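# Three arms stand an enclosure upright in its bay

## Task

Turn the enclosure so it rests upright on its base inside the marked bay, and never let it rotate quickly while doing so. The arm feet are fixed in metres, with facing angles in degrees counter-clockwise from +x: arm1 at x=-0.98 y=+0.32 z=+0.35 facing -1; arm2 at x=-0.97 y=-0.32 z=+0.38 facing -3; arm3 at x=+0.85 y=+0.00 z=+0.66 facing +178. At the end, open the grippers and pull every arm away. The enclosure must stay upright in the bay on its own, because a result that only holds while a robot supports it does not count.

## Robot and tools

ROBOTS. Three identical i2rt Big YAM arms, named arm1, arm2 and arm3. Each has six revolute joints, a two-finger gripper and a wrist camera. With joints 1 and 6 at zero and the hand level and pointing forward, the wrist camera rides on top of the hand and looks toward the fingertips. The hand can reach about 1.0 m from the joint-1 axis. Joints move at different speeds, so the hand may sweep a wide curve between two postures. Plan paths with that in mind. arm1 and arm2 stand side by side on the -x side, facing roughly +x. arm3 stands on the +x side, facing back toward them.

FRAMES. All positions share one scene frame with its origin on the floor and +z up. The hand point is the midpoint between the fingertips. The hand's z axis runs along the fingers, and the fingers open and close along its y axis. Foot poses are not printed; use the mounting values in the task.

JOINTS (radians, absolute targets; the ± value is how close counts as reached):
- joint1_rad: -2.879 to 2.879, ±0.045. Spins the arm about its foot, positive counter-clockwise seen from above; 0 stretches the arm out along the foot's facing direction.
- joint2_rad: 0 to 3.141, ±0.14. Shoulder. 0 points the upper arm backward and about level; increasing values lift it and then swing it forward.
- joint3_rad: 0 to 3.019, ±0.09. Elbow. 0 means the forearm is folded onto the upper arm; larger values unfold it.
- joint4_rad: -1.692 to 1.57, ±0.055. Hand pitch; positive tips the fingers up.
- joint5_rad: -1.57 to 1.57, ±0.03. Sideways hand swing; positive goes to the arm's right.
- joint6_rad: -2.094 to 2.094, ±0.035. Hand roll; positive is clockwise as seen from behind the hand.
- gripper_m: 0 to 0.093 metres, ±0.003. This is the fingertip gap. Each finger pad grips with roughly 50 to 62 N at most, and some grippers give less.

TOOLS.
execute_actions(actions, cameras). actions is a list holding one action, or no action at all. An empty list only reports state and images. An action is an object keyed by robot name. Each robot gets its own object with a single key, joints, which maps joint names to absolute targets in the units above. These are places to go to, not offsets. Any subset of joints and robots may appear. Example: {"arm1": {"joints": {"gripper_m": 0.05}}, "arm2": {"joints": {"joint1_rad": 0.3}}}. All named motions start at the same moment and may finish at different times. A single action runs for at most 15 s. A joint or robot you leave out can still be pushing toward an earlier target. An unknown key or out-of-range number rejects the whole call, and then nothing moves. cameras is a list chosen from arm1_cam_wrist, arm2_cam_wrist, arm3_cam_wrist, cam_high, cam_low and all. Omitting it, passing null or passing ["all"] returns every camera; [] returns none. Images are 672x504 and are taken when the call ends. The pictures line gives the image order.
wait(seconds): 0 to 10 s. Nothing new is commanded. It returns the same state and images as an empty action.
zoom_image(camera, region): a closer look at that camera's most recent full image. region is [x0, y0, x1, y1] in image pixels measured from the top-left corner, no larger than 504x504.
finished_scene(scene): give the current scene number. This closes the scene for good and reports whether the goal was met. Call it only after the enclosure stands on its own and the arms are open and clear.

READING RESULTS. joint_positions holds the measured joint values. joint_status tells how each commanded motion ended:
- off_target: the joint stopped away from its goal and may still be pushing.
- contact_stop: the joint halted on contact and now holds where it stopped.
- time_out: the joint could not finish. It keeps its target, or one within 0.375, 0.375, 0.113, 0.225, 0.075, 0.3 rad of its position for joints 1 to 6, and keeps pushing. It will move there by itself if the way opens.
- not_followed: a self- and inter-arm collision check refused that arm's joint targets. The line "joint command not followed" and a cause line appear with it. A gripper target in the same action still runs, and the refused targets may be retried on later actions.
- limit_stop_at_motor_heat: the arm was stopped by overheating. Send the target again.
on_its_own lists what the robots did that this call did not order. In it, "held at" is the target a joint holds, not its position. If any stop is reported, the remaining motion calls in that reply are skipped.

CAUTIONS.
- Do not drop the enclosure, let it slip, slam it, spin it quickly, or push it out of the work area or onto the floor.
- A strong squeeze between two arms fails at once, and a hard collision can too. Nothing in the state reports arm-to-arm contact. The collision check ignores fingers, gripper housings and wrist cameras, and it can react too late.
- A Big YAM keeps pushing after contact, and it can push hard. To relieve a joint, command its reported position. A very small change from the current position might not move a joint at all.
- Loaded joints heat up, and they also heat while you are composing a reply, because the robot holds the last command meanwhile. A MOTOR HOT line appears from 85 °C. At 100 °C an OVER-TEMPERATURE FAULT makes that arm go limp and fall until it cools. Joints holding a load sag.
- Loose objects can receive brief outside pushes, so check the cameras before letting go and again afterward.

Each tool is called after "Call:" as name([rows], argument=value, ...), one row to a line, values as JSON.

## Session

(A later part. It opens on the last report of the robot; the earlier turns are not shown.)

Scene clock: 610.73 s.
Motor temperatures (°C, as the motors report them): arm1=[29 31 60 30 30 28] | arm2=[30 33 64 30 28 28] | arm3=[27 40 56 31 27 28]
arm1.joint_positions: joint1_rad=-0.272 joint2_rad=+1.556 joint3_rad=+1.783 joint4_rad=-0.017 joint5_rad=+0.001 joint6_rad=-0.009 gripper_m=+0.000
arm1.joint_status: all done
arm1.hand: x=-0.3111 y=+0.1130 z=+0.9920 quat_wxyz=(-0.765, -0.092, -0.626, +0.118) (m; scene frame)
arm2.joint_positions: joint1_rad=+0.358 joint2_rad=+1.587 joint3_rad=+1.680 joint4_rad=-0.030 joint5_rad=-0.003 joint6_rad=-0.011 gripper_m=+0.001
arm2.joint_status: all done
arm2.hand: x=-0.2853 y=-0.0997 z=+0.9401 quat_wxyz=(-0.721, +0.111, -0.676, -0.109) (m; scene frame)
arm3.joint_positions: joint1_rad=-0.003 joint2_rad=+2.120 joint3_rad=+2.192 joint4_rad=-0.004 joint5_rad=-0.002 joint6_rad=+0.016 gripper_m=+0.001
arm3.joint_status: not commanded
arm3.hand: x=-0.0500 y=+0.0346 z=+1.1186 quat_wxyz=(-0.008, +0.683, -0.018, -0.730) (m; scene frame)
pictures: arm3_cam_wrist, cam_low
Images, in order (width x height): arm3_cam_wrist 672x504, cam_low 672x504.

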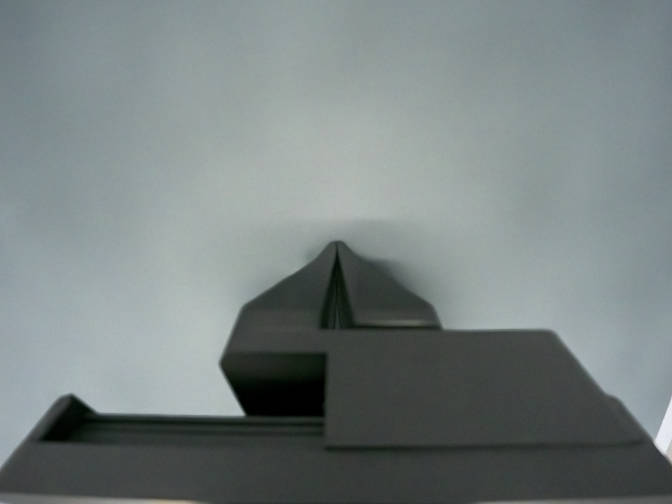

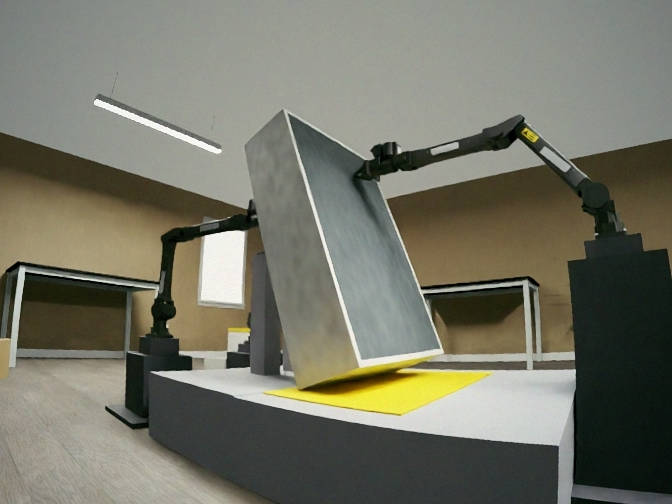

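Call:
execute_actions([
  {"arm1": {"joints": {"joint2_rad": 1.67, "joint3_rad": 1.98}}, "arm2": {"joints": {"joint2_rad": 1.70, "joint3_rad": 1.90}}, "arm3": {"joints": {"joint2_rad": 1.96, "joint3_rad": 2.03}}},
], cameras=["cam_low"])

Scene clock: 625.73 s.
Motor temperatures (°C, as the motors report them): arm1=[29 32 60 30 30 28] | arm2=[30 34 65 30 28 28] | arm3=[27 41 57 31 27 28]
arm1.joint_positions: joint1_rad=-0.272 joint2_rad=+1.651 joint3_rad=+1.922 joint4_rad=-0.017 joint5_rad=+0.001 joint6_rad=-0.009 gripper_m=+0.000
arm1.joint_status: all done
arm1.hand: x=-0.2831 y=+0.1043 z=+1.0110 quat_wxyz=(-0.779, -0.089, -0.609, +0.120) (m; scene frame)
arm2.joint_positions: joint1_rad=+0.358 joint2_rad=+1.698 joint3_rad=+1.834 joint4_rad=-0.019 joint5_rad=-0.003 joint6_rad=-0.011 gripper_m=+0.001
arm2.joint_status: all done
arm2.hand: x=-0.2485 y=-0.0881 z=+0.9587 quat_wxyz=(-0.738, +0.107, -0.656, -0.111) (m; scene frame)
arm3.joint_positions: joint1_rad=-0.003 joint2_rad=+1.931 joint3_rad=+2.031 joint4_rad=-0.004 joint5_rad=-0.001 joint6_rad=+0.016 gripper_m=+0.001
arm3.joint_status: all done
arm3.hand: x=+0.0102 y=+0.0323 z=+1.1794 quat_wxyz=(-0.008, +0.672, -0.018, -0.740) (m; scene frame)
pictures: cam_low
Images, in order (width x height): cam_low 672x504.

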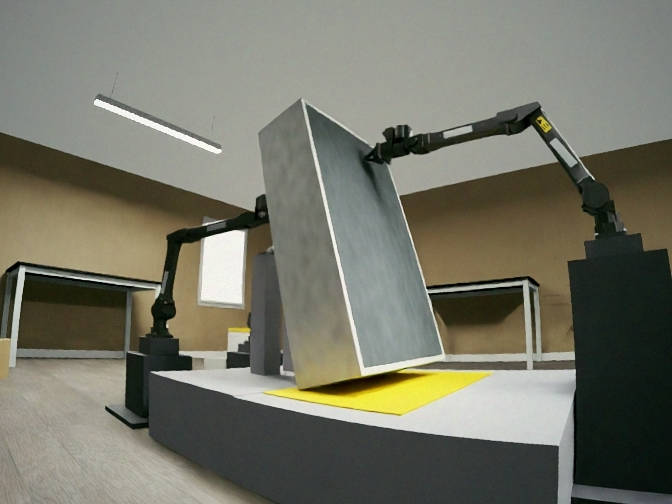

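Call:
execute_actions([
  {"arm3": {"joints": {"joint2_rad": 1.87, "joint3_rad": 1.85}}},
], cameras=["cam_low"])

Scene clock: 640.13 s.
Motor temperatures (°C, as the motors report them): arm1=[29 33 61 30 30 28] | arm2=[30 35 64 30 28 28] | arm3=[27 40 53 31 27 28]
arm1.joint_positions: joint1_rad=-0.272 joint2_rad=+1.651 joint3_rad=+1.922 joint4_rad=-0.017 joint5_rad=+0.001 joint6_rad=-0.009 gripper_m=+0.000
arm1.joint_status: not commanded
arm1.hand: x=-0.2831 y=+0.1043 z=+1.0110 quat_wxyz=(-0.779, -0.089, -0.609, +0.120) (m; scene frame)
arm2.joint_positions: joint1_rad=+0.358 joint2_rad=+1.698 joint3_rad=+1.834 joint4_rad=-0.019 joint5_rad=-0.003 joint6_rad=-0.011 gripper_m=+0.001
arm2.joint_status: not commanded
arm2.hand: x=-0.2485 y=-0.0881 z=+0.9587 quat_wxyz=(-0.738, +0.107, -0.656, -0.111) (m; scene frame)
arm3.joint_positions: joint1_rad=-0.003 joint2_rad=+1.848 joint3_rad=+1.847 joint4_rad=-0.004 joint5_rad=-0.001 joint6_rad=+0.016 gripper_m=+0.001
arm3.joint_status: all done
arm3.hand: x=+0.0353 y=+0.0315 z=+1.1315 quat_wxyz=(-0.008, +0.709, -0.019, -0.705) (m; scene frame)
pictures: cam_low
Images, in order (width x height): cam_low 672x504.

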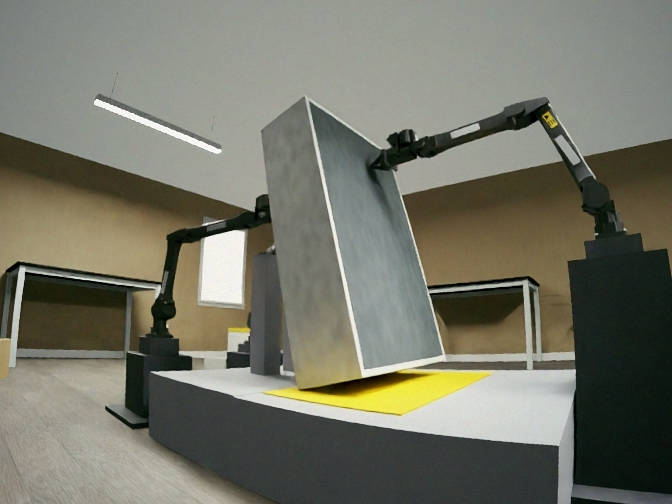

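Call:
execute_actions([
  {"arm1": {"joints": {"joint2_rad": 1.3, "joint3_rad": 2.2}}, "arm2": {"joints": {"joint2_rad": 1.3, "joint3_rad": 2.2}}, "arm3": {"joints": {"joint2_rad": 1.78, "joint3_rad": 1.74}}},
], cameras=["cam_low"])

Call:
execute_actions([
  {"arm1": {"joints": {"joint2_rad": 1.38, "joint3_rad": 2.95}}, "arm2": {"joints": {"joint2_rad": 1.38, "joint3_rad": 2.95}}, "arm3": {"joints": {"joint2_rad": 1.70, "joint3_rad": 1.63}}},
], cameras=["cam_low"])

Scene clock: 662.70 s.
Motor temperatures (°C, as the motors report them): arm1=[29 34 61 30 30 28] | arm2=[30 35 62 30 28 28] | arm3=[27 39 53 31 27 28]
arm1.joint_positions: joint1_rad=-0.272 joint2_rad=+1.310 joint3_rad=+2.183 joint4_rad=+0.000 joint5_rad=+0.001 joint6_rad=-0.009 gripper_m=+0.000
arm1.joint_status: all done
arm1.hand: x=-0.5983 y=+0.2003 z=+1.3428 quat_wxyz=(-0.927, -0.051, -0.343, +0.143) (m; scene frame)
arm2.joint_positions: joint1_rad=+0.358 joint2_rad=+1.294 joint3_rad=+2.182 joint4_rad=-0.005 joint5_rad=-0.003 joint6_rad=-0.011 gripper_m=+0.001
arm2.joint_status: all done
arm2.hand: x=-0.6092 y=-0.2026 z=+1.3810 quat_wxyz=(-0.931, +0.056, -0.333, -0.140) (m; scene frame)
arm3.joint_positions: joint1_rad=-0.003 joint2_rad=+1.739 joint3_rad=+1.720 joint4_rad=-0.007 joint5_rad=-0.001 joint6_rad=+0.016 gripper_m=+0.001
arm3.joint_status: all done
arm3.hand: x=+0.0739 y=+0.0299 z=+1.1358 quat_wxyz=(-0.008, +0.716, -0.019, -0.698) (m; scene frame)
pictures: cam_low
Images, in order (width x height): cam_low 672x504.

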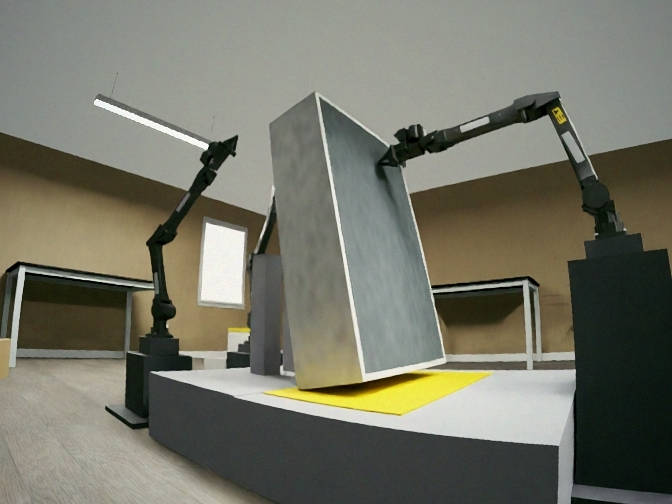

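Scene clock: 665.10 s.
Motor temperatures (°C, as the motors report them): arm1=[29 33 59 30 30 28] | arm2=[30 35 60 30 28 28] | arm3=[27 39 54 31 27 28]
arm1.joint_positions: joint1_rad=-0.272 joint2_rad=+1.386 joint3_rad=+2.948 joint4_rad=+0.003 joint5_rad=+0.001 joint6_rad=-0.009 gripper_m=+0.000
arm1.joint_status: all done
arm1.hand: x=-0.9498 y=+0.3077 z=+1.4947 quat_wxyz=(-0.988, -0.002, -0.008, +0.152) (m; scene frame)
arm2.joint_positions: joint1_rad=+0.358 joint2_rad=+1.381 joint3_rad=+2.946 joint4_rad=+0.004 joint5_rad=-0.003 joint6_rad=-0.011 gripper_m=+0.001
arm2.joint_status: all done
arm2.hand: x=-0.9527 y=-0.3121 z=+1.5249 quat_wxyz=(-0.989, +0.002, -0.001, -0.148) (m; scene frame)
arm3.joint_positions: joint1_rad=-0.004 joint2_rad=+1.626 joint3_rad=+1.581 joint4_rad=-0.038 joint5_rad=+0.001 joint6_rad=+0.015 gripper_m=+0.001
arm3.joint_status: all done
arm3.hand: x=+0.1165 y=+0.0294 z=+1.1240 quat_wxyz=(-0.009, +0.736, -0.020, -0.677) (m; scene frame)
pictures: cam_low
Images, in order (width x height): cam_low 672x504.

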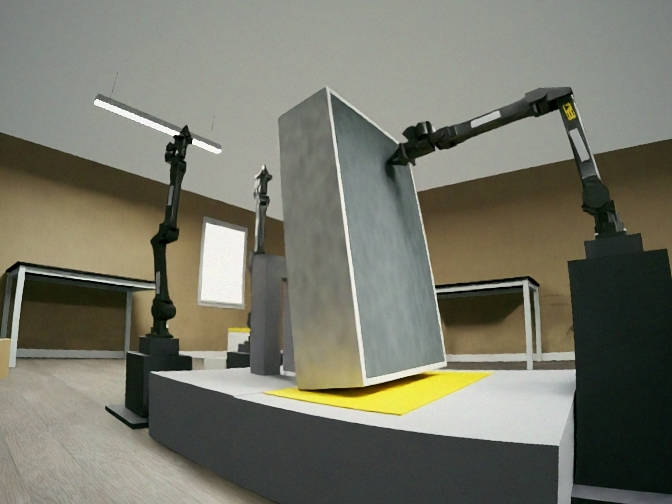

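Call:
execute_actions([
  {"arm3": {"joints": {"joint2_rad": 1.645, "joint3_rad": 1.56}}},
], cameras=["cam_low"])

Call:
execute_actions([
  {"arm3": {"joints": {"joint2_rad": 1.59, "joint3_rad": 1.49}}},
], cameras=["cam_low"])

Scene clock: 673.30 s.
Motor temperatures (°C, as the motors report them): arm1=[29 32 54 30 30 28] | arm2=[30 34 54 30 28 28] | arm3=[27 38 57 31 27 28]
arm1.joint_positions: joint1_rad=-0.272 joint2_rad=+1.386 joint3_rad=+2.948 joint4_rad=+0.003 joint5_rad=+0.001 joint6_rad=-0.009 gripper_m=+0.000
arm1.joint_status: not commanded
arm1.hand: x=-0.9498 y=+0.3077 z=+1.4947 quat_wxyz=(-0.988, -0.002, -0.008, +0.152) (m; scene frame)
arm2.joint_positions: joint1_rad=+0.358 joint2_rad=+1.381 joint3_rad=+2.946 joint4_rad=+0.004 joint5_rad=-0.003 joint6_rad=-0.011 gripper_m=+0.001
arm2.joint_status: not commanded
arm2.hand: x=-0.9527 y=-0.3121 z=+1.5249 quat_wxyz=(-0.989, +0.002, -0.001, -0.148) (m; scene frame)
arm3.joint_positions: joint1_rad=-0.005 joint2_rad=+1.570 joint3_rad=+1.511 joint4_rad=-0.035 joint5_rad=+0.001 joint6_rad=+0.015 gripper_m=+0.001
arm3.joint_status: all done
arm3.hand: x=+0.1383 y=+0.0292 z=+1.1204 quat_wxyz=(-0.010, +0.739, -0.021, -0.673) (m; scene frame)
pictures: cam_low
Images, in order (width x height): cam_low 672x504.

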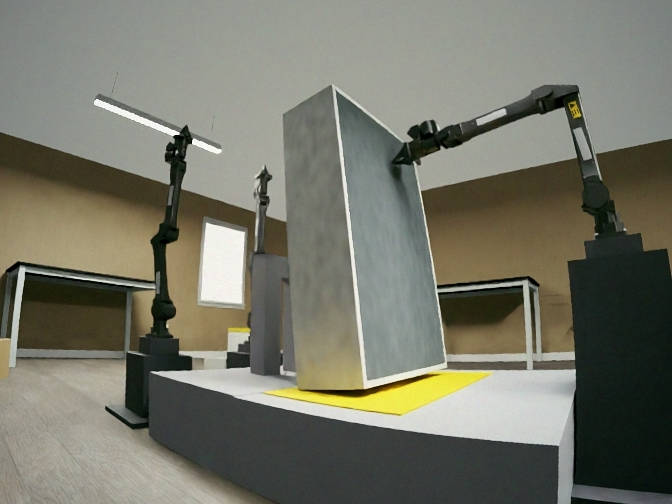

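Scene clock: 674.23 s.
Motor temperatures (°C, as the motors report them): arm1=[29 32 53 30 30 28] | arm2=[30 34 53 30 28 28] | arm3=[27 37 57 31 27 28]
arm1.joint_positions: joint1_rad=-0.272 joint2_rad=+1.386 joint3_rad=+2.948 joint4_rad=+0.003 joint5_rad=+0.001 joint6_rad=-0.009 gripper_m=+0.000
arm1.joint_status: not commanded
arm1.hand: x=-0.9498 y=+0.3077 z=+1.4947 quat_wxyz=(-0.988, -0.002, -0.008, +0.152) (m; scene frame)
arm2.joint_positions: joint1_rad=+0.358 joint2_rad=+1.381 joint3_rad=+2.946 joint4_rad=+0.004 joint5_rad=-0.003 joint6_rad=-0.011 gripper_m=+0.001
arm2.joint_status: not commanded
arm2.hand: x=-0.9527 y=-0.3121 z=+1.5249 quat_wxyz=(-0.989, +0.002, -0.001, -0.148) (m; scene frame)
arm3.joint_positions: joint1_rad=-0.006 joint2_rad=+1.499 joint3_rad=+1.428 joint4_rad=-0.046 joint5_rad=+0.002 joint6_rad=+0.015 gripper_m=+0.001
arm3.joint_status: all done
arm3.hand: x=+0.1662 y=+0.0290 z=+1.1139 quat_wxyz=(-0.010, +0.747, -0.022, -0.664) (m; scene frame)
pictures: cam_low
Images, in order (width x height): cam_low 672x504.

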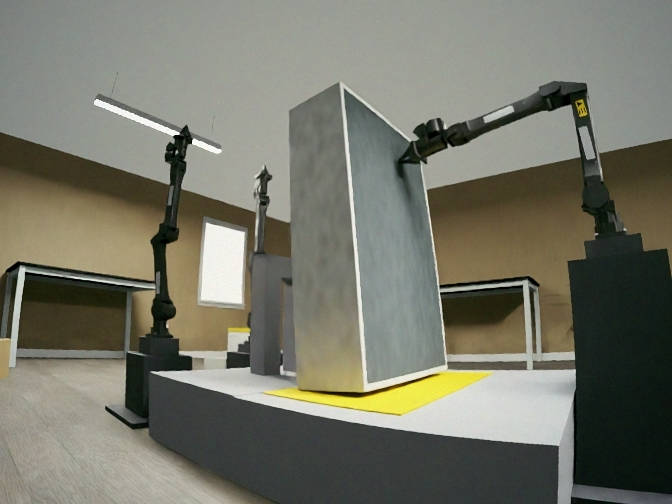

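Call:
execute_actions([
  {"arm3": {"joints": {"joint2_rad": 1.535, "joint3_rad": 1.41}}},
], cameras=["cam_low"])

Call:
execute_actions([
  {"arm3": {"joints": {"joint2_rad": 1.48, "joint3_rad": 1.335}}},
], cameras=["cam_low"])

Scene clock: 681.83 s.
Motor temperatures (°C, as the motors report them): arm1=[29 31 51 30 30 28] | arm2=[30 33 50 30 28 28] | arm3=[27 37 60 31 27 28]
arm1.joint_positions: joint1_rad=-0.272 joint2_rad=+1.386 joint3_rad=+2.948 joint4_rad=+0.003 joint5_rad=+0.001 joint6_rad=-0.009 gripper_m=+0.000
arm1.joint_status: not commanded
arm1.hand: x=-0.9498 y=+0.3077 z=+1.4947 quat_wxyz=(-0.988, -0.002, -0.008, +0.152) (m; scene frame)
arm2.joint_positions: joint1_rad=+0.358 joint2_rad=+1.381 joint3_rad=+2.946 joint4_rad=+0.004 joint5_rad=-0.003 joint6_rad=-0.011 gripper_m=+0.001
arm2.joint_status: not commanded
arm2.hand: x=-0.9527 y=-0.3121 z=+1.5249 quat_wxyz=(-0.989, +0.002, -0.001, -0.148) (m; scene frame)
arm3.joint_positions: joint1_rad=-0.008 joint2_rad=+1.420 joint3_rad=+1.337 joint4_rad=-0.057 joint5_rad=+0.003 joint6_rad=+0.015 gripper_m=+0.001
arm3.joint_status: all done
arm3.hand: x=+0.1975 y=+0.0289 z=+1.1057 quat_wxyz=(-0.011, +0.755, -0.023, -0.655) (m; scene frame)
pictures: cam_low
Images, in order (width x height): cam_low 672x504.

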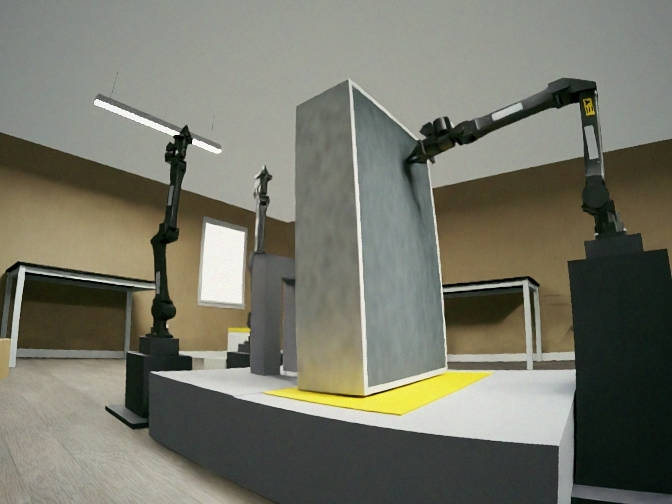

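Scene clock: 682.80 s.
Motor temperatures (°C, as the motors report them): arm1=[29 31 50 30 30 28] | arm2=[30 33 50 30 28 28] | arm3=[27 36 60 31 27 28]
arm1.joint_positions: joint1_rad=-0.272 joint2_rad=+1.386 joint3_rad=+2.948 joint4_rad=+0.003 joint5_rad=+0.001 joint6_rad=-0.009 gripper_m=+0.000
arm1.joint_status: not commanded
arm1.hand: x=-0.9498 y=+0.3077 z=+1.4947 quat_wxyz=(-0.988, -0.002, -0.008, +0.152) (m; scene frame)
arm2.joint_positions: joint1_rad=+0.358 joint2_rad=+1.381 joint3_rad=+2.946 joint4_rad=+0.004 joint5_rad=-0.003 joint6_rad=-0.011 gripper_m=+0.001
arm2.joint_status: not commanded
arm2.hand: x=-0.9527 y=-0.3121 z=+1.5249 quat_wxyz=(-0.989, +0.002, -0.001, -0.148) (m; scene frame)
arm3.joint_positions: joint1_rad=-0.009 joint2_rad=+1.348 joint3_rad=+1.255 joint4_rad=-0.066 joint5_rad=+0.005 joint6_rad=+0.015 gripper_m=+0.001
arm3.joint_status: all done
arm3.hand: x=+0.2263 y=+0.0288 z=+1.0970 quat_wxyz=(-0.012, +0.761, -0.024, -0.648) (m; scene frame)
pictures: cam_low
Images, in order (width x height): cam_low 672x504.

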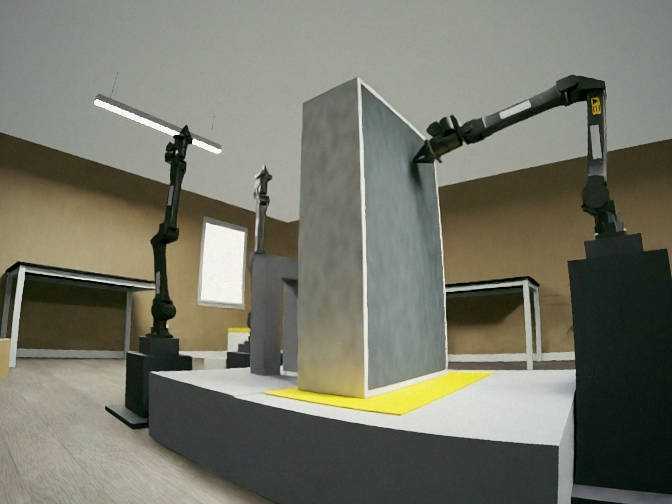

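Call:
execute_actions([
  {"arm3": {"joints": {"joint2_rad": 1.43, "joint3_rad": 1.27}}},
], cameras=["cam_low"])

Call:
execute_actions([
  {"arm3": {"joints": {"joint2_rad": 1.38, "joint3_rad": 1.21}}},
], cameras=["cam_low"])

Scene clock: 689.70 s.
Motor temperatures (°C, as the motors report them): arm1=[29 31 49 30 30 28] | arm2=[30 33 48 30 28 28] | arm3=[27 36 63 31 27 28]
arm1.joint_positions: joint1_rad=-0.272 joint2_rad=+1.386 joint3_rad=+2.948 joint4_rad=+0.003 joint5_rad=+0.001 joint6_rad=-0.009 gripper_m=+0.000
arm1.joint_status: not commanded
arm1.hand: x=-0.9498 y=+0.3077 z=+1.4947 quat_wxyz=(-0.988, -0.002, -0.008, +0.152) (m; scene frame)
arm2.joint_positions: joint1_rad=+0.358 joint2_rad=+1.381 joint3_rad=+2.946 joint4_rad=+0.004 joint5_rad=-0.003 joint6_rad=-0.011 gripper_m=+0.001
arm2.joint_status: not commanded
arm2.hand: x=-0.9527 y=-0.3121 z=+1.5249 quat_wxyz=(-0.989, +0.002, -0.001, -0.148) (m; scene frame)
arm3.joint_positions: joint1_rad=-0.010 joint2_rad=+1.334 joint3_rad=+1.232 joint4_rad=-0.051 joint5_rad=+0.005 joint6_rad=+0.015 gripper_m=+0.001
arm3.joint_status: all done
arm3.hand: x=+0.2320 y=+0.0290 z=+1.0950 quat_wxyz=(-0.012, +0.759, -0.024, -0.651) (m; scene frame)
pictures: cam_low
Images, in order (width x height): cam_low 672x504.

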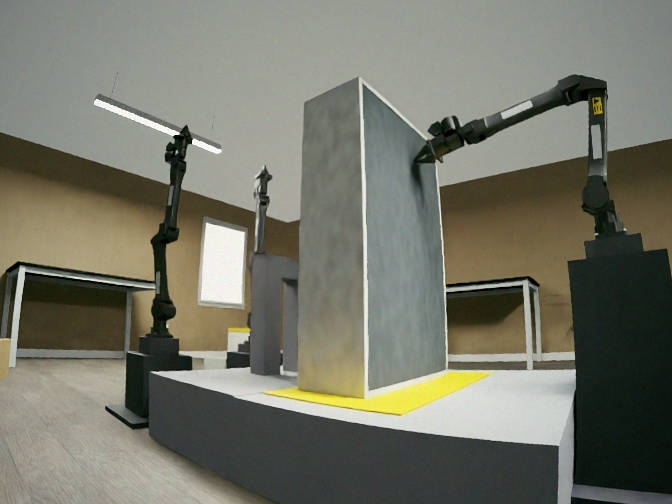

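Scene clock: 690.37 s.
Motor temperatures (°C, as the motors report them): arm1=[29 31 49 30 30 28] | arm2=[30 33 48 30 28 28] | arm3=[27 36 62 31 27 28]
arm1.joint_positions: joint1_rad=-0.272 joint2_rad=+1.386 joint3_rad=+2.948 joint4_rad=+0.003 joint5_rad=+0.001 joint6_rad=-0.009 gripper_m=+0.000
arm1.joint_status: not commanded
arm1.hand: x=-0.9498 y=+0.3077 z=+1.4947 quat_wxyz=(-0.988, -0.002, -0.008, +0.152) (m; scene frame)
arm2.joint_positions: joint1_rad=+0.358 joint2_rad=+1.381 joint3_rad=+2.946 joint4_rad=+0.004 joint5_rad=-0.003 joint6_rad=-0.011 gripper_m=+0.001
arm2.joint_status: not commanded
arm2.hand: x=-0.9527 y=-0.3121 z=+1.5249 quat_wxyz=(-0.989, +0.002, -0.001, -0.148) (m; scene frame)
arm3.joint_positions: joint1_rad=-0.010 joint2_rad=+1.332 joint3_rad=+1.214 joint4_rad=-0.015 joint5_rad=+0.005 joint6_rad=+0.015 gripper_m=+0.001
arm3.joint_status: all done
arm3.hand: x=+0.2326 y=+0.0289 z=+1.0936 quat_wxyz=(-0.012, +0.752, -0.024, -0.658) (m; scene frame)
pictures: cam_low
Images, in order (width x height): cam_low 672x504.

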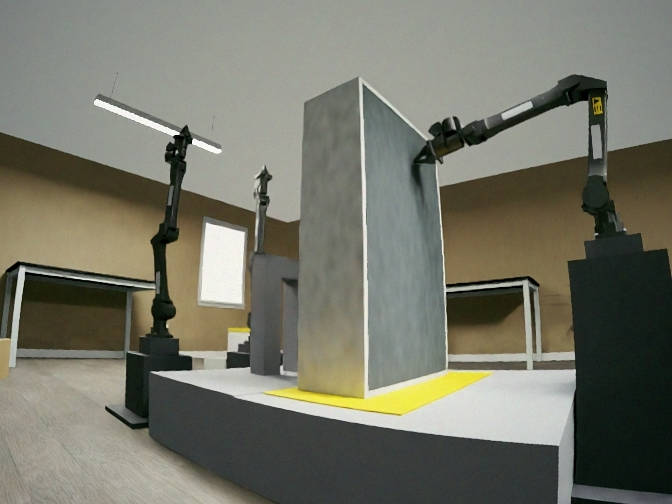

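Call:
execute_actions([
  {"arm3": {"joints": {"joint2_rad": 1.0, "joint3_rad": 1.2}}},
], cameras=[])

Call:
execute_actions([
  {"arm3": {"joints": {"joint2_rad": 1.0, "joint3_rad": 2.57}}},
], cameras=["cam_low", "cam_high"])

Scene clock: 704.20 s.
Motor temperatures (°C, as the motors report them): arm1=[29 30 47 30 30 28] | arm2=[30 32 46 30 28 28] | arm3=[27 35 57 31 27 28]
arm1.joint_positions: joint1_rad=-0.272 joint2_rad=+1.386 joint3_rad=+2.948 joint4_rad=+0.003 joint5_rad=+0.001 joint6_rad=-0.009 gripper_m=+0.000
arm1.joint_status: not commanded
arm1.hand: x=-0.9498 y=+0.3077 z=+1.4947 quat_wxyz=(-0.988, -0.002, -0.008, +0.152) (m; scene frame)
arm2.joint_positions: joint1_rad=+0.358 joint2_rad=+1.381 joint3_rad=+2.946 joint4_rad=+0.004 joint5_rad=-0.003 joint6_rad=-0.011 gripper_m=+0.001
arm2.joint_status: not commanded
arm2.hand: x=-0.9527 y=-0.3121 z=+1.5249 quat_wxyz=(-0.989, +0.002, -0.001, -0.148) (m; scene frame)
arm3.joint_positions: joint1_rad=-0.007 joint2_rad=+1.010 joint3_rad=+1.175 joint4_rad=-0.006 joint5_rad=+0.002 joint6_rad=+0.015 gripper_m=+0.001
arm3.joint_status: all done
arm3.hand: x=+0.3563 y=+0.0213 z=+1.2463 quat_wxyz=(-0.011, +0.648, -0.019, -0.761) (m; scene frame)
pictures: none
No camera images: the call's "cameras" was empty. Leave "cameras" out to get every camera's image.

Scene clock: 706.40 s.
Motor temperatures (°C, as the motors report them): arm1=[29 30 47 30 30 28] | arm2=[30 32 46 30 28 28] | arm3=[27 35 56 31 27 28]
arm1.joint_positions: joint1_rad=-0.272 joint2_rad=+1.386 joint3_rad=+2.948 joint4_rad=+0.003 joint5_rad=+0.001 joint6_rad=-0.009 gripper_m=+0.000
arm1.joint_status: not commanded
arm1.hand: x=-0.9498 y=+0.3077 z=+1.4947 quat_wxyz=(-0.988, -0.002, -0.008, +0.152) (m; scene frame)
arm2.joint_positions: joint1_rad=+0.358 joint2_rad=+1.381 joint3_rad=+2.946 joint4_rad=+0.004 joint5_rad=-0.003 joint6_rad=-0.011 gripper_m=+0.001
arm2.joint_status: not commanded
arm2.hand: x=-0.9527 y=-0.3121 z=+1.5249 quat_wxyz=(-0.989, +0.002, -0.001, -0.148) (m; scene frame)
arm3.joint_positions: joint1_rad=-0.007 joint2_rad=+1.001 joint3_rad=+2.570 joint4_rad=+0.001 joint5_rad=+0.002 joint6_rad=+0.015 gripper_m=+0.001
arm3.joint_status: all done
arm3.hand: x=+0.9767 y=-0.0058 z=+1.7712 quat_wxyz=(-0.014, +0.001, -0.001, -1.000) (m; scene frame)
pictures: cam_high, cam_low
Images, in order (width x height): cam_high 672x504, cam_low 672x504.

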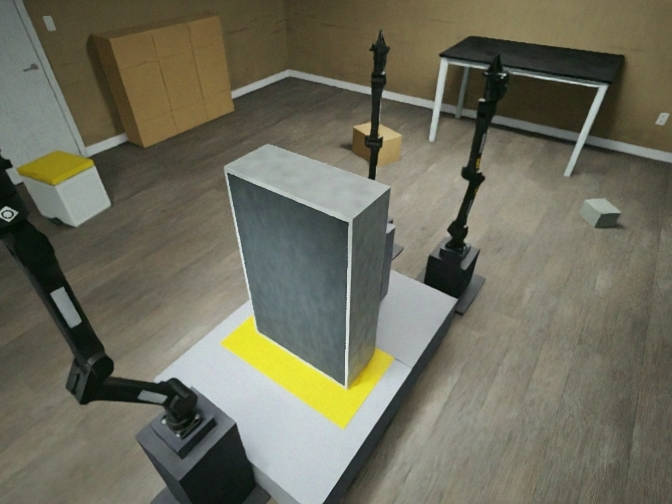

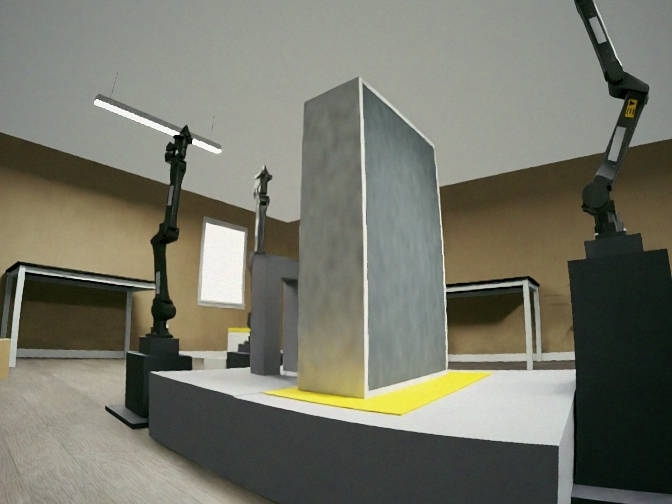

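Call:
wait(seconds=10)

Call:
wait(seconds=10)

Call:
wait(seconds=10)

Scene clock: 733.90 s.
Motor temperatures (°C, as the motors report them): arm1=[29 30 45 30 30 28] | arm2=[30 32 44 30 28 28] | arm3=[27 35 47 31 27 28]
arm1.joint_positions: joint1_rad=-0.272 joint2_rad=+1.386 joint3_rad=+2.948 joint4_rad=+0.003 joint5_rad=+0.001 joint6_rad=-0.009 gripper_m=+0.000
arm1.joint_status: not commanded
arm1.hand: x=-0.9498 y=+0.3077 z=+1.4947 quat_wxyz=(-0.988, -0.002, -0.008, +0.152) (m; scene frame)
arm2.joint_positions: joint1_rad=+0.358 joint2_rad=+1.381 joint3_rad=+2.946 joint4_rad=+0.004 joint5_rad=-0.003 joint6_rad=-0.011 gripper_m=+0.001
arm2.joint_status: not commanded
arm2.hand: x=-0.9527 y=-0.3121 z=+1.5249 quat_wxyz=(-0.989, +0.002, -0.001, -0.148) (m; scene frame)
arm3.joint_positions: joint1_rad=-0.007 joint2_rad=+1.001 joint3_rad=+2.570 joint4_rad=+0.001 joint5_rad=+0.002 joint6_rad=+0.015 gripper_m=+0.001
arm3.joint_status: all done
arm3.hand: x=+0.9767 y=-0.0058 z=+1.7712 quat_wxyz=(-0.014, +0.001, -0.001, -1.000) (m; scene frame)
wait: 10.00 s; at rest from the start
pictures: arm1_cam_wrist, arm2_cam_wrist, arm3_cam_wrist, cam_high, cam_low
Images, in order (width x height): arm1_cam_wrist 672x504, arm2_cam_wrist 672x504, arm3_cam_wrist 672x504, cam_high 672x504, cam_low 672x504.

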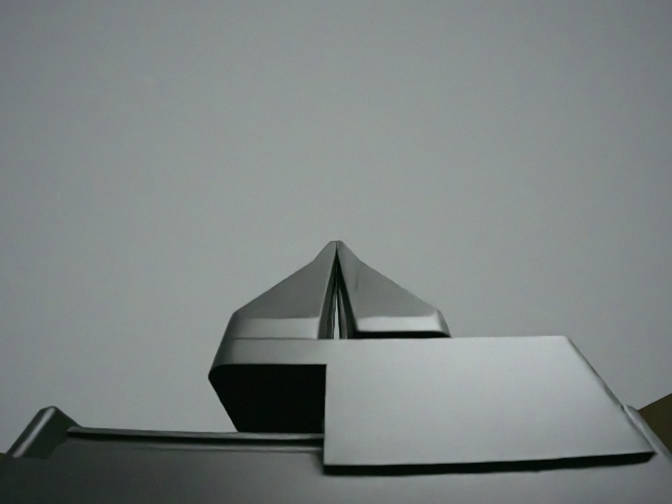

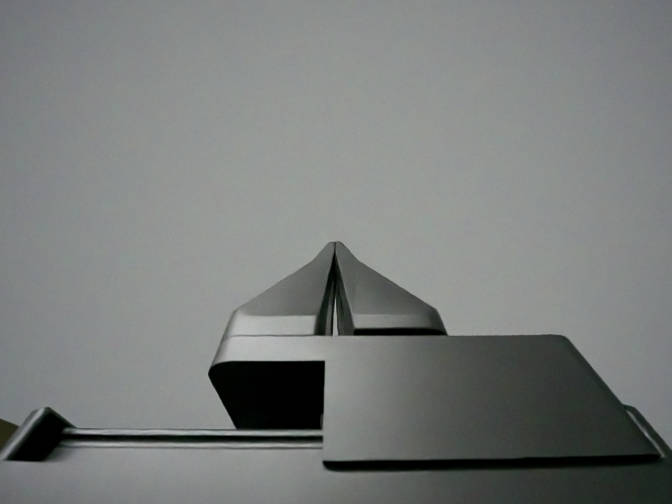

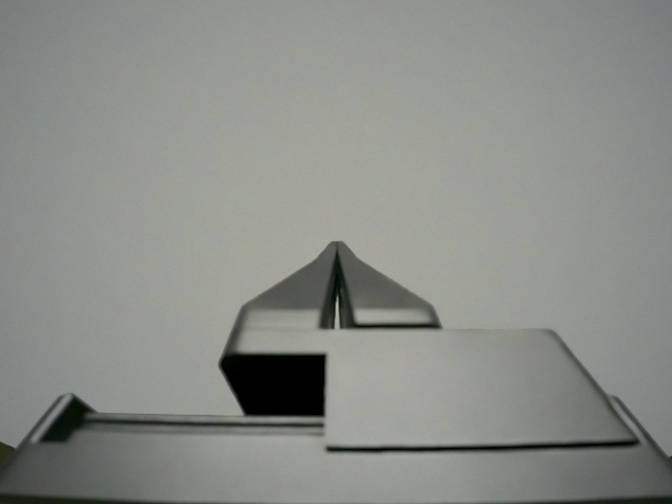

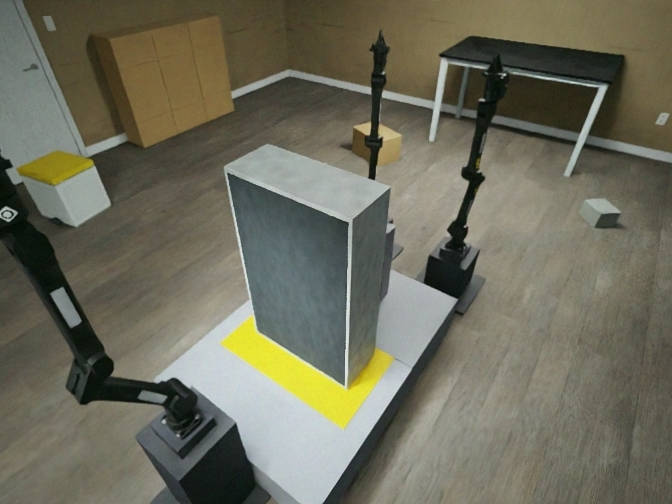

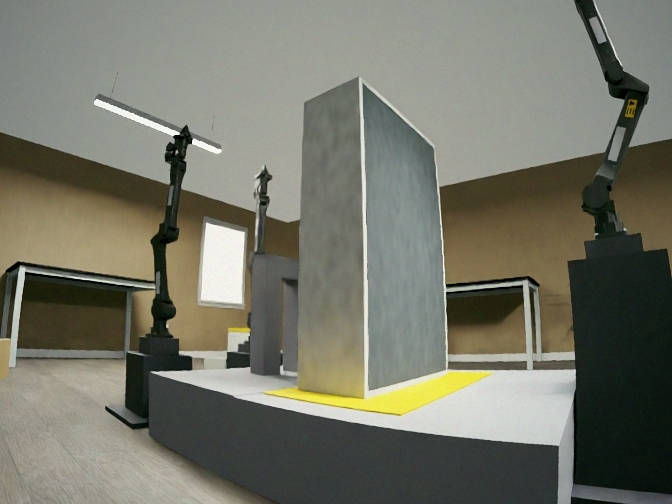

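Scene clock: 743.90 s.
Motor temperatures (°C, as the motors report them): arm1=[29 30 45 30 30 28] | arm2=[30 32 44 30 28 28] | arm3=[27 35 46 30 27 28]
arm1.joint_positions: joint1_rad=-0.272 joint2_rad=+1.386 joint3_rad=+2.948 joint4_rad=+0.003 joint5_rad=+0.001 joint6_rad=-0.009 gripper_m=+0.000
arm1.joint_status: not commanded
arm1.hand: x=-0.9498 y=+0.3077 z=+1.4947 quat_wxyz=(-0.988, -0.002, -0.008, +0.152) (m; scene frame)
arm2.joint_positions: joint1_rad=+0.358 joint2_rad=+1.381 joint3_rad=+2.946 joint4_rad=+0.004 joint5_rad=-0.003 joint6_rad=-0.011 gripper_m=+0.001
arm2.joint_status: not commanded
arm2.hand: x=-0.9527 y=-0.3121 z=+1.5249 quat_wxyz=(-0.989, +0.002, -0.001, -0.148) (m; scene frame)
arm3.joint_positions: joint1_rad=-0.007 joint2_rad=+1.001 joint3_rad=+2.570 joint4_rad=+0.001 joint5_rad=+0.002 joint6_rad=+0.015 gripper_m=+0.001
arm3.joint_status: all done
arm3.hand: x=+0.9767 y=-0.0058 z=+1.7712 quat_wxyz=(-0.014, +0.001, -0.001, -1.000) (m; scene frame)
wait: 10.00 s; at rest by 0.27 s
pictures: arm1_cam_wrist, arm2_cam_wrist, arm3_cam_wrist, cam_high, cam_low
Images, in order (width x height): arm1_cam_wrist 672x504, arm2_cam_wrist 672x504, arm3_cam_wrist 672x504, cam_high 672x504, cam_low 672x504.

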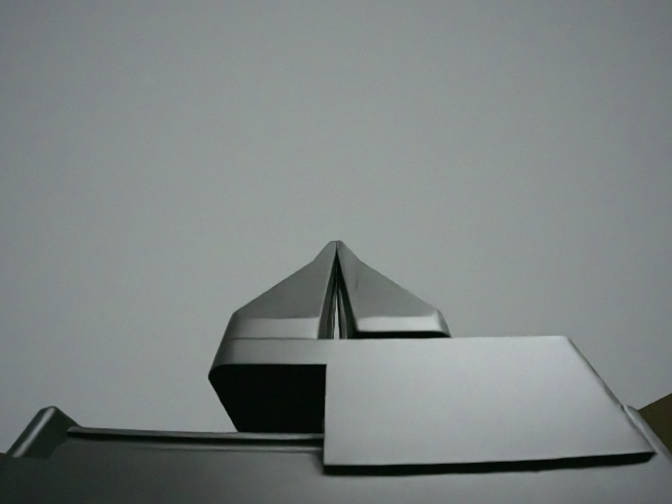

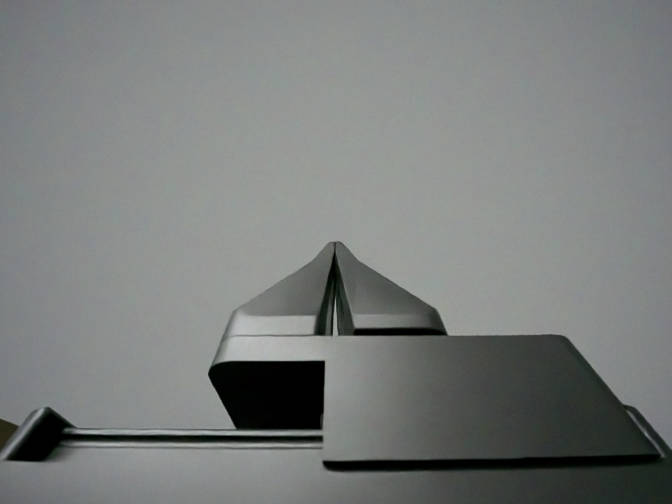

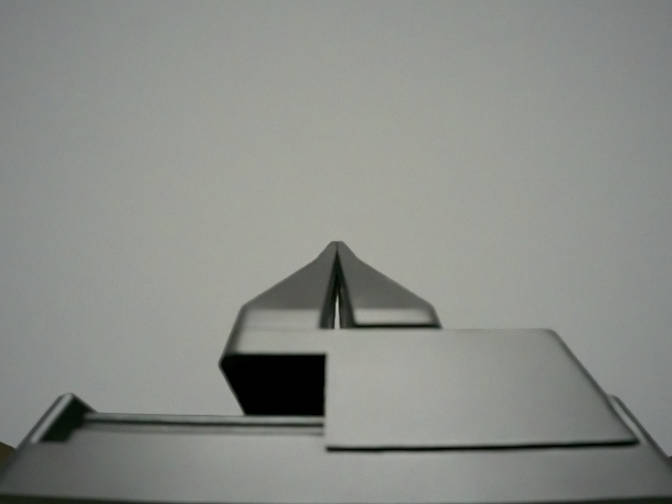

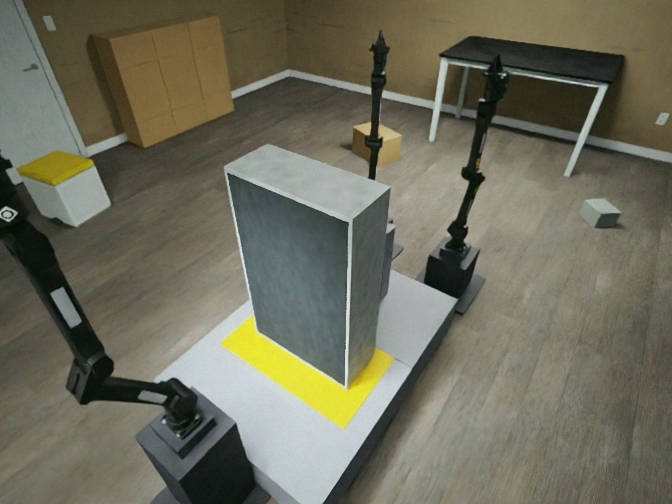

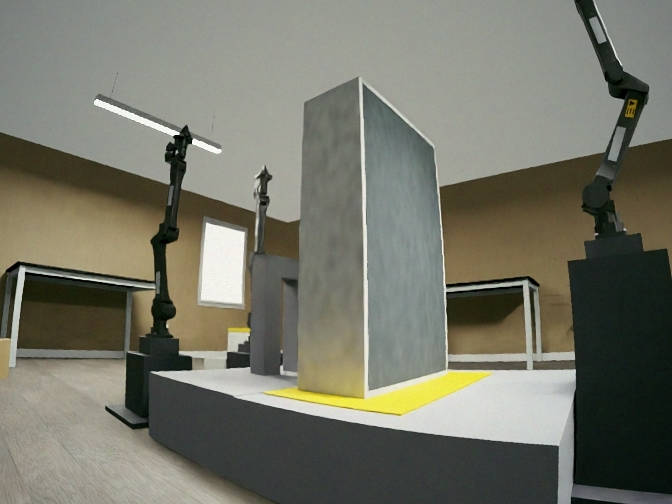

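Scene clock: 753.90 s.
Motor temperatures (°C, as the motors report them): arm1=[29 30 44 30 30 28] | arm2=[30 32 44 30 28 28] | arm3=[27 34 45 30 27 28]
arm1.joint_positions: joint1_rad=-0.272 joint2_rad=+1.386 joint3_rad=+2.948 joint4_rad=+0.003 joint5_rad=+0.001 joint6_rad=-0.009 gripper_m=+0.000
arm1.joint_status: not commanded
arm1.hand: x=-0.9498 y=+0.3077 z=+1.4947 quat_wxyz=(-0.988, -0.002, -0.008, +0.152) (m; scene frame)
arm2.joint_positions: joint1_rad=+0.358 joint2_rad=+1.381 joint3_rad=+2.946 joint4_rad=+0.004 joint5_rad=-0.003 joint6_rad=-0.011 gripper_m=+0.001
arm2.joint_status: not commanded
arm2.hand: x=-0.9527 y=-0.3121 z=+1.5249 quat_wxyz=(-0.989, +0.002, -0.001, -0.148) (m; scene frame)
arm3.joint_positions: joint1_rad=-0.007 joint2_rad=+1.001 joint3_rad=+2.570 joint4_rad=+0.001 joint5_rad=+0.002 joint6_rad=+0.015 gripper_m=+0.001
arm3.joint_status: all done
arm3.hand: x=+0.9767 y=-0.0058 z=+1.7712 quat_wxyz=(-0.014, +0.001, -0.001, -1.000) (m; scene frame)
wait: 10.00 s; at rest by 0.27 s
pictures: arm1_cam_wrist, arm2_cam_wrist, arm3_cam_wrist, cam_high, cam_low
Images, in order (width x height): arm1_cam_wrist 672x504, arm2_cam_wrist 672x504, arm3_cam_wrist 672x504, cam_high 672x504, cam_low 672x504.

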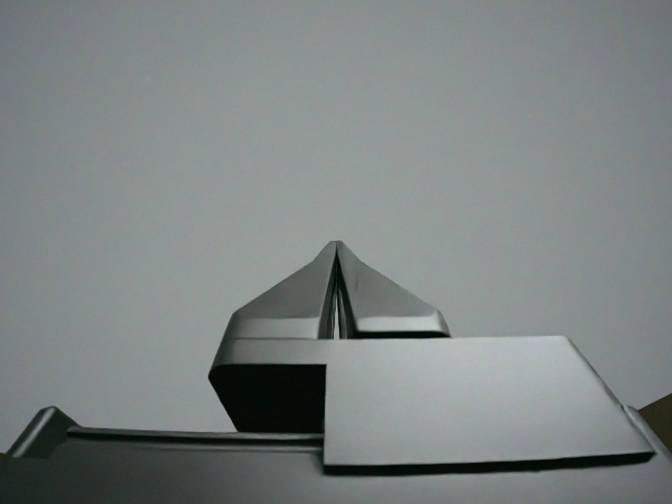

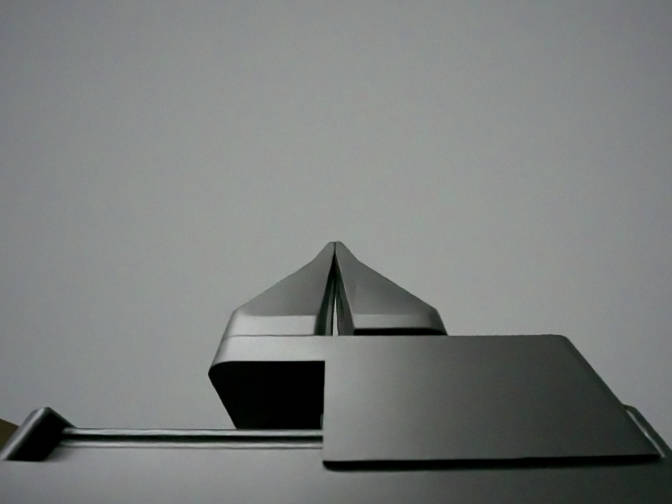

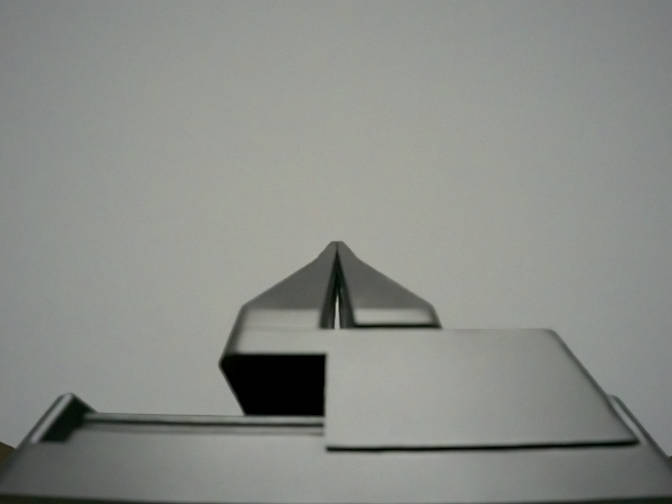

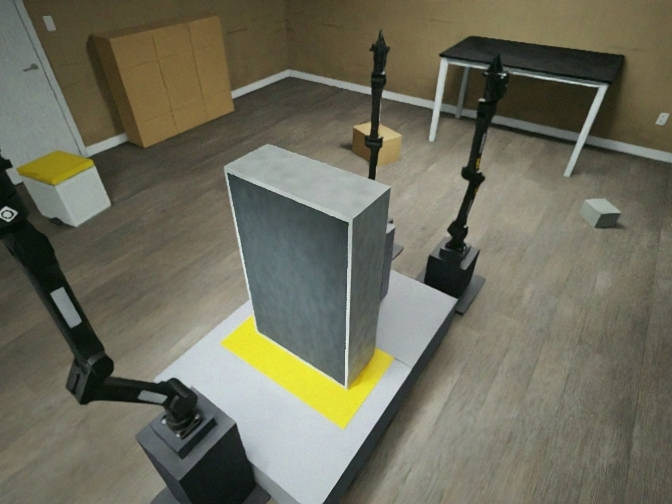

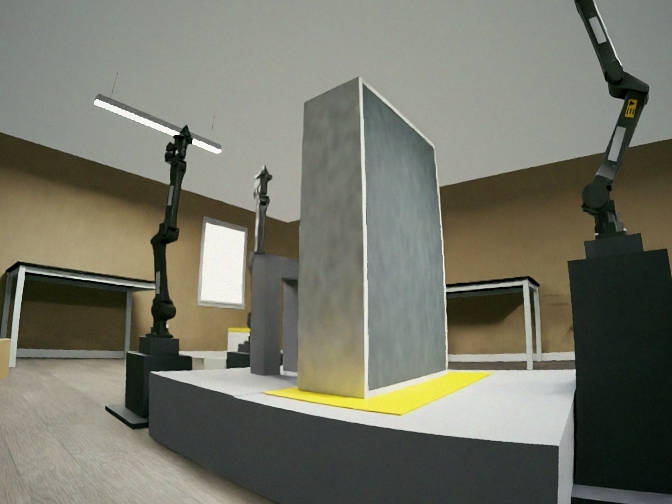

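The enclosure is upright in the bay and the arms are clear, so I'm ending scene 1.

Call:
finished_scene(scene=1)

The scene is finished: the task was done.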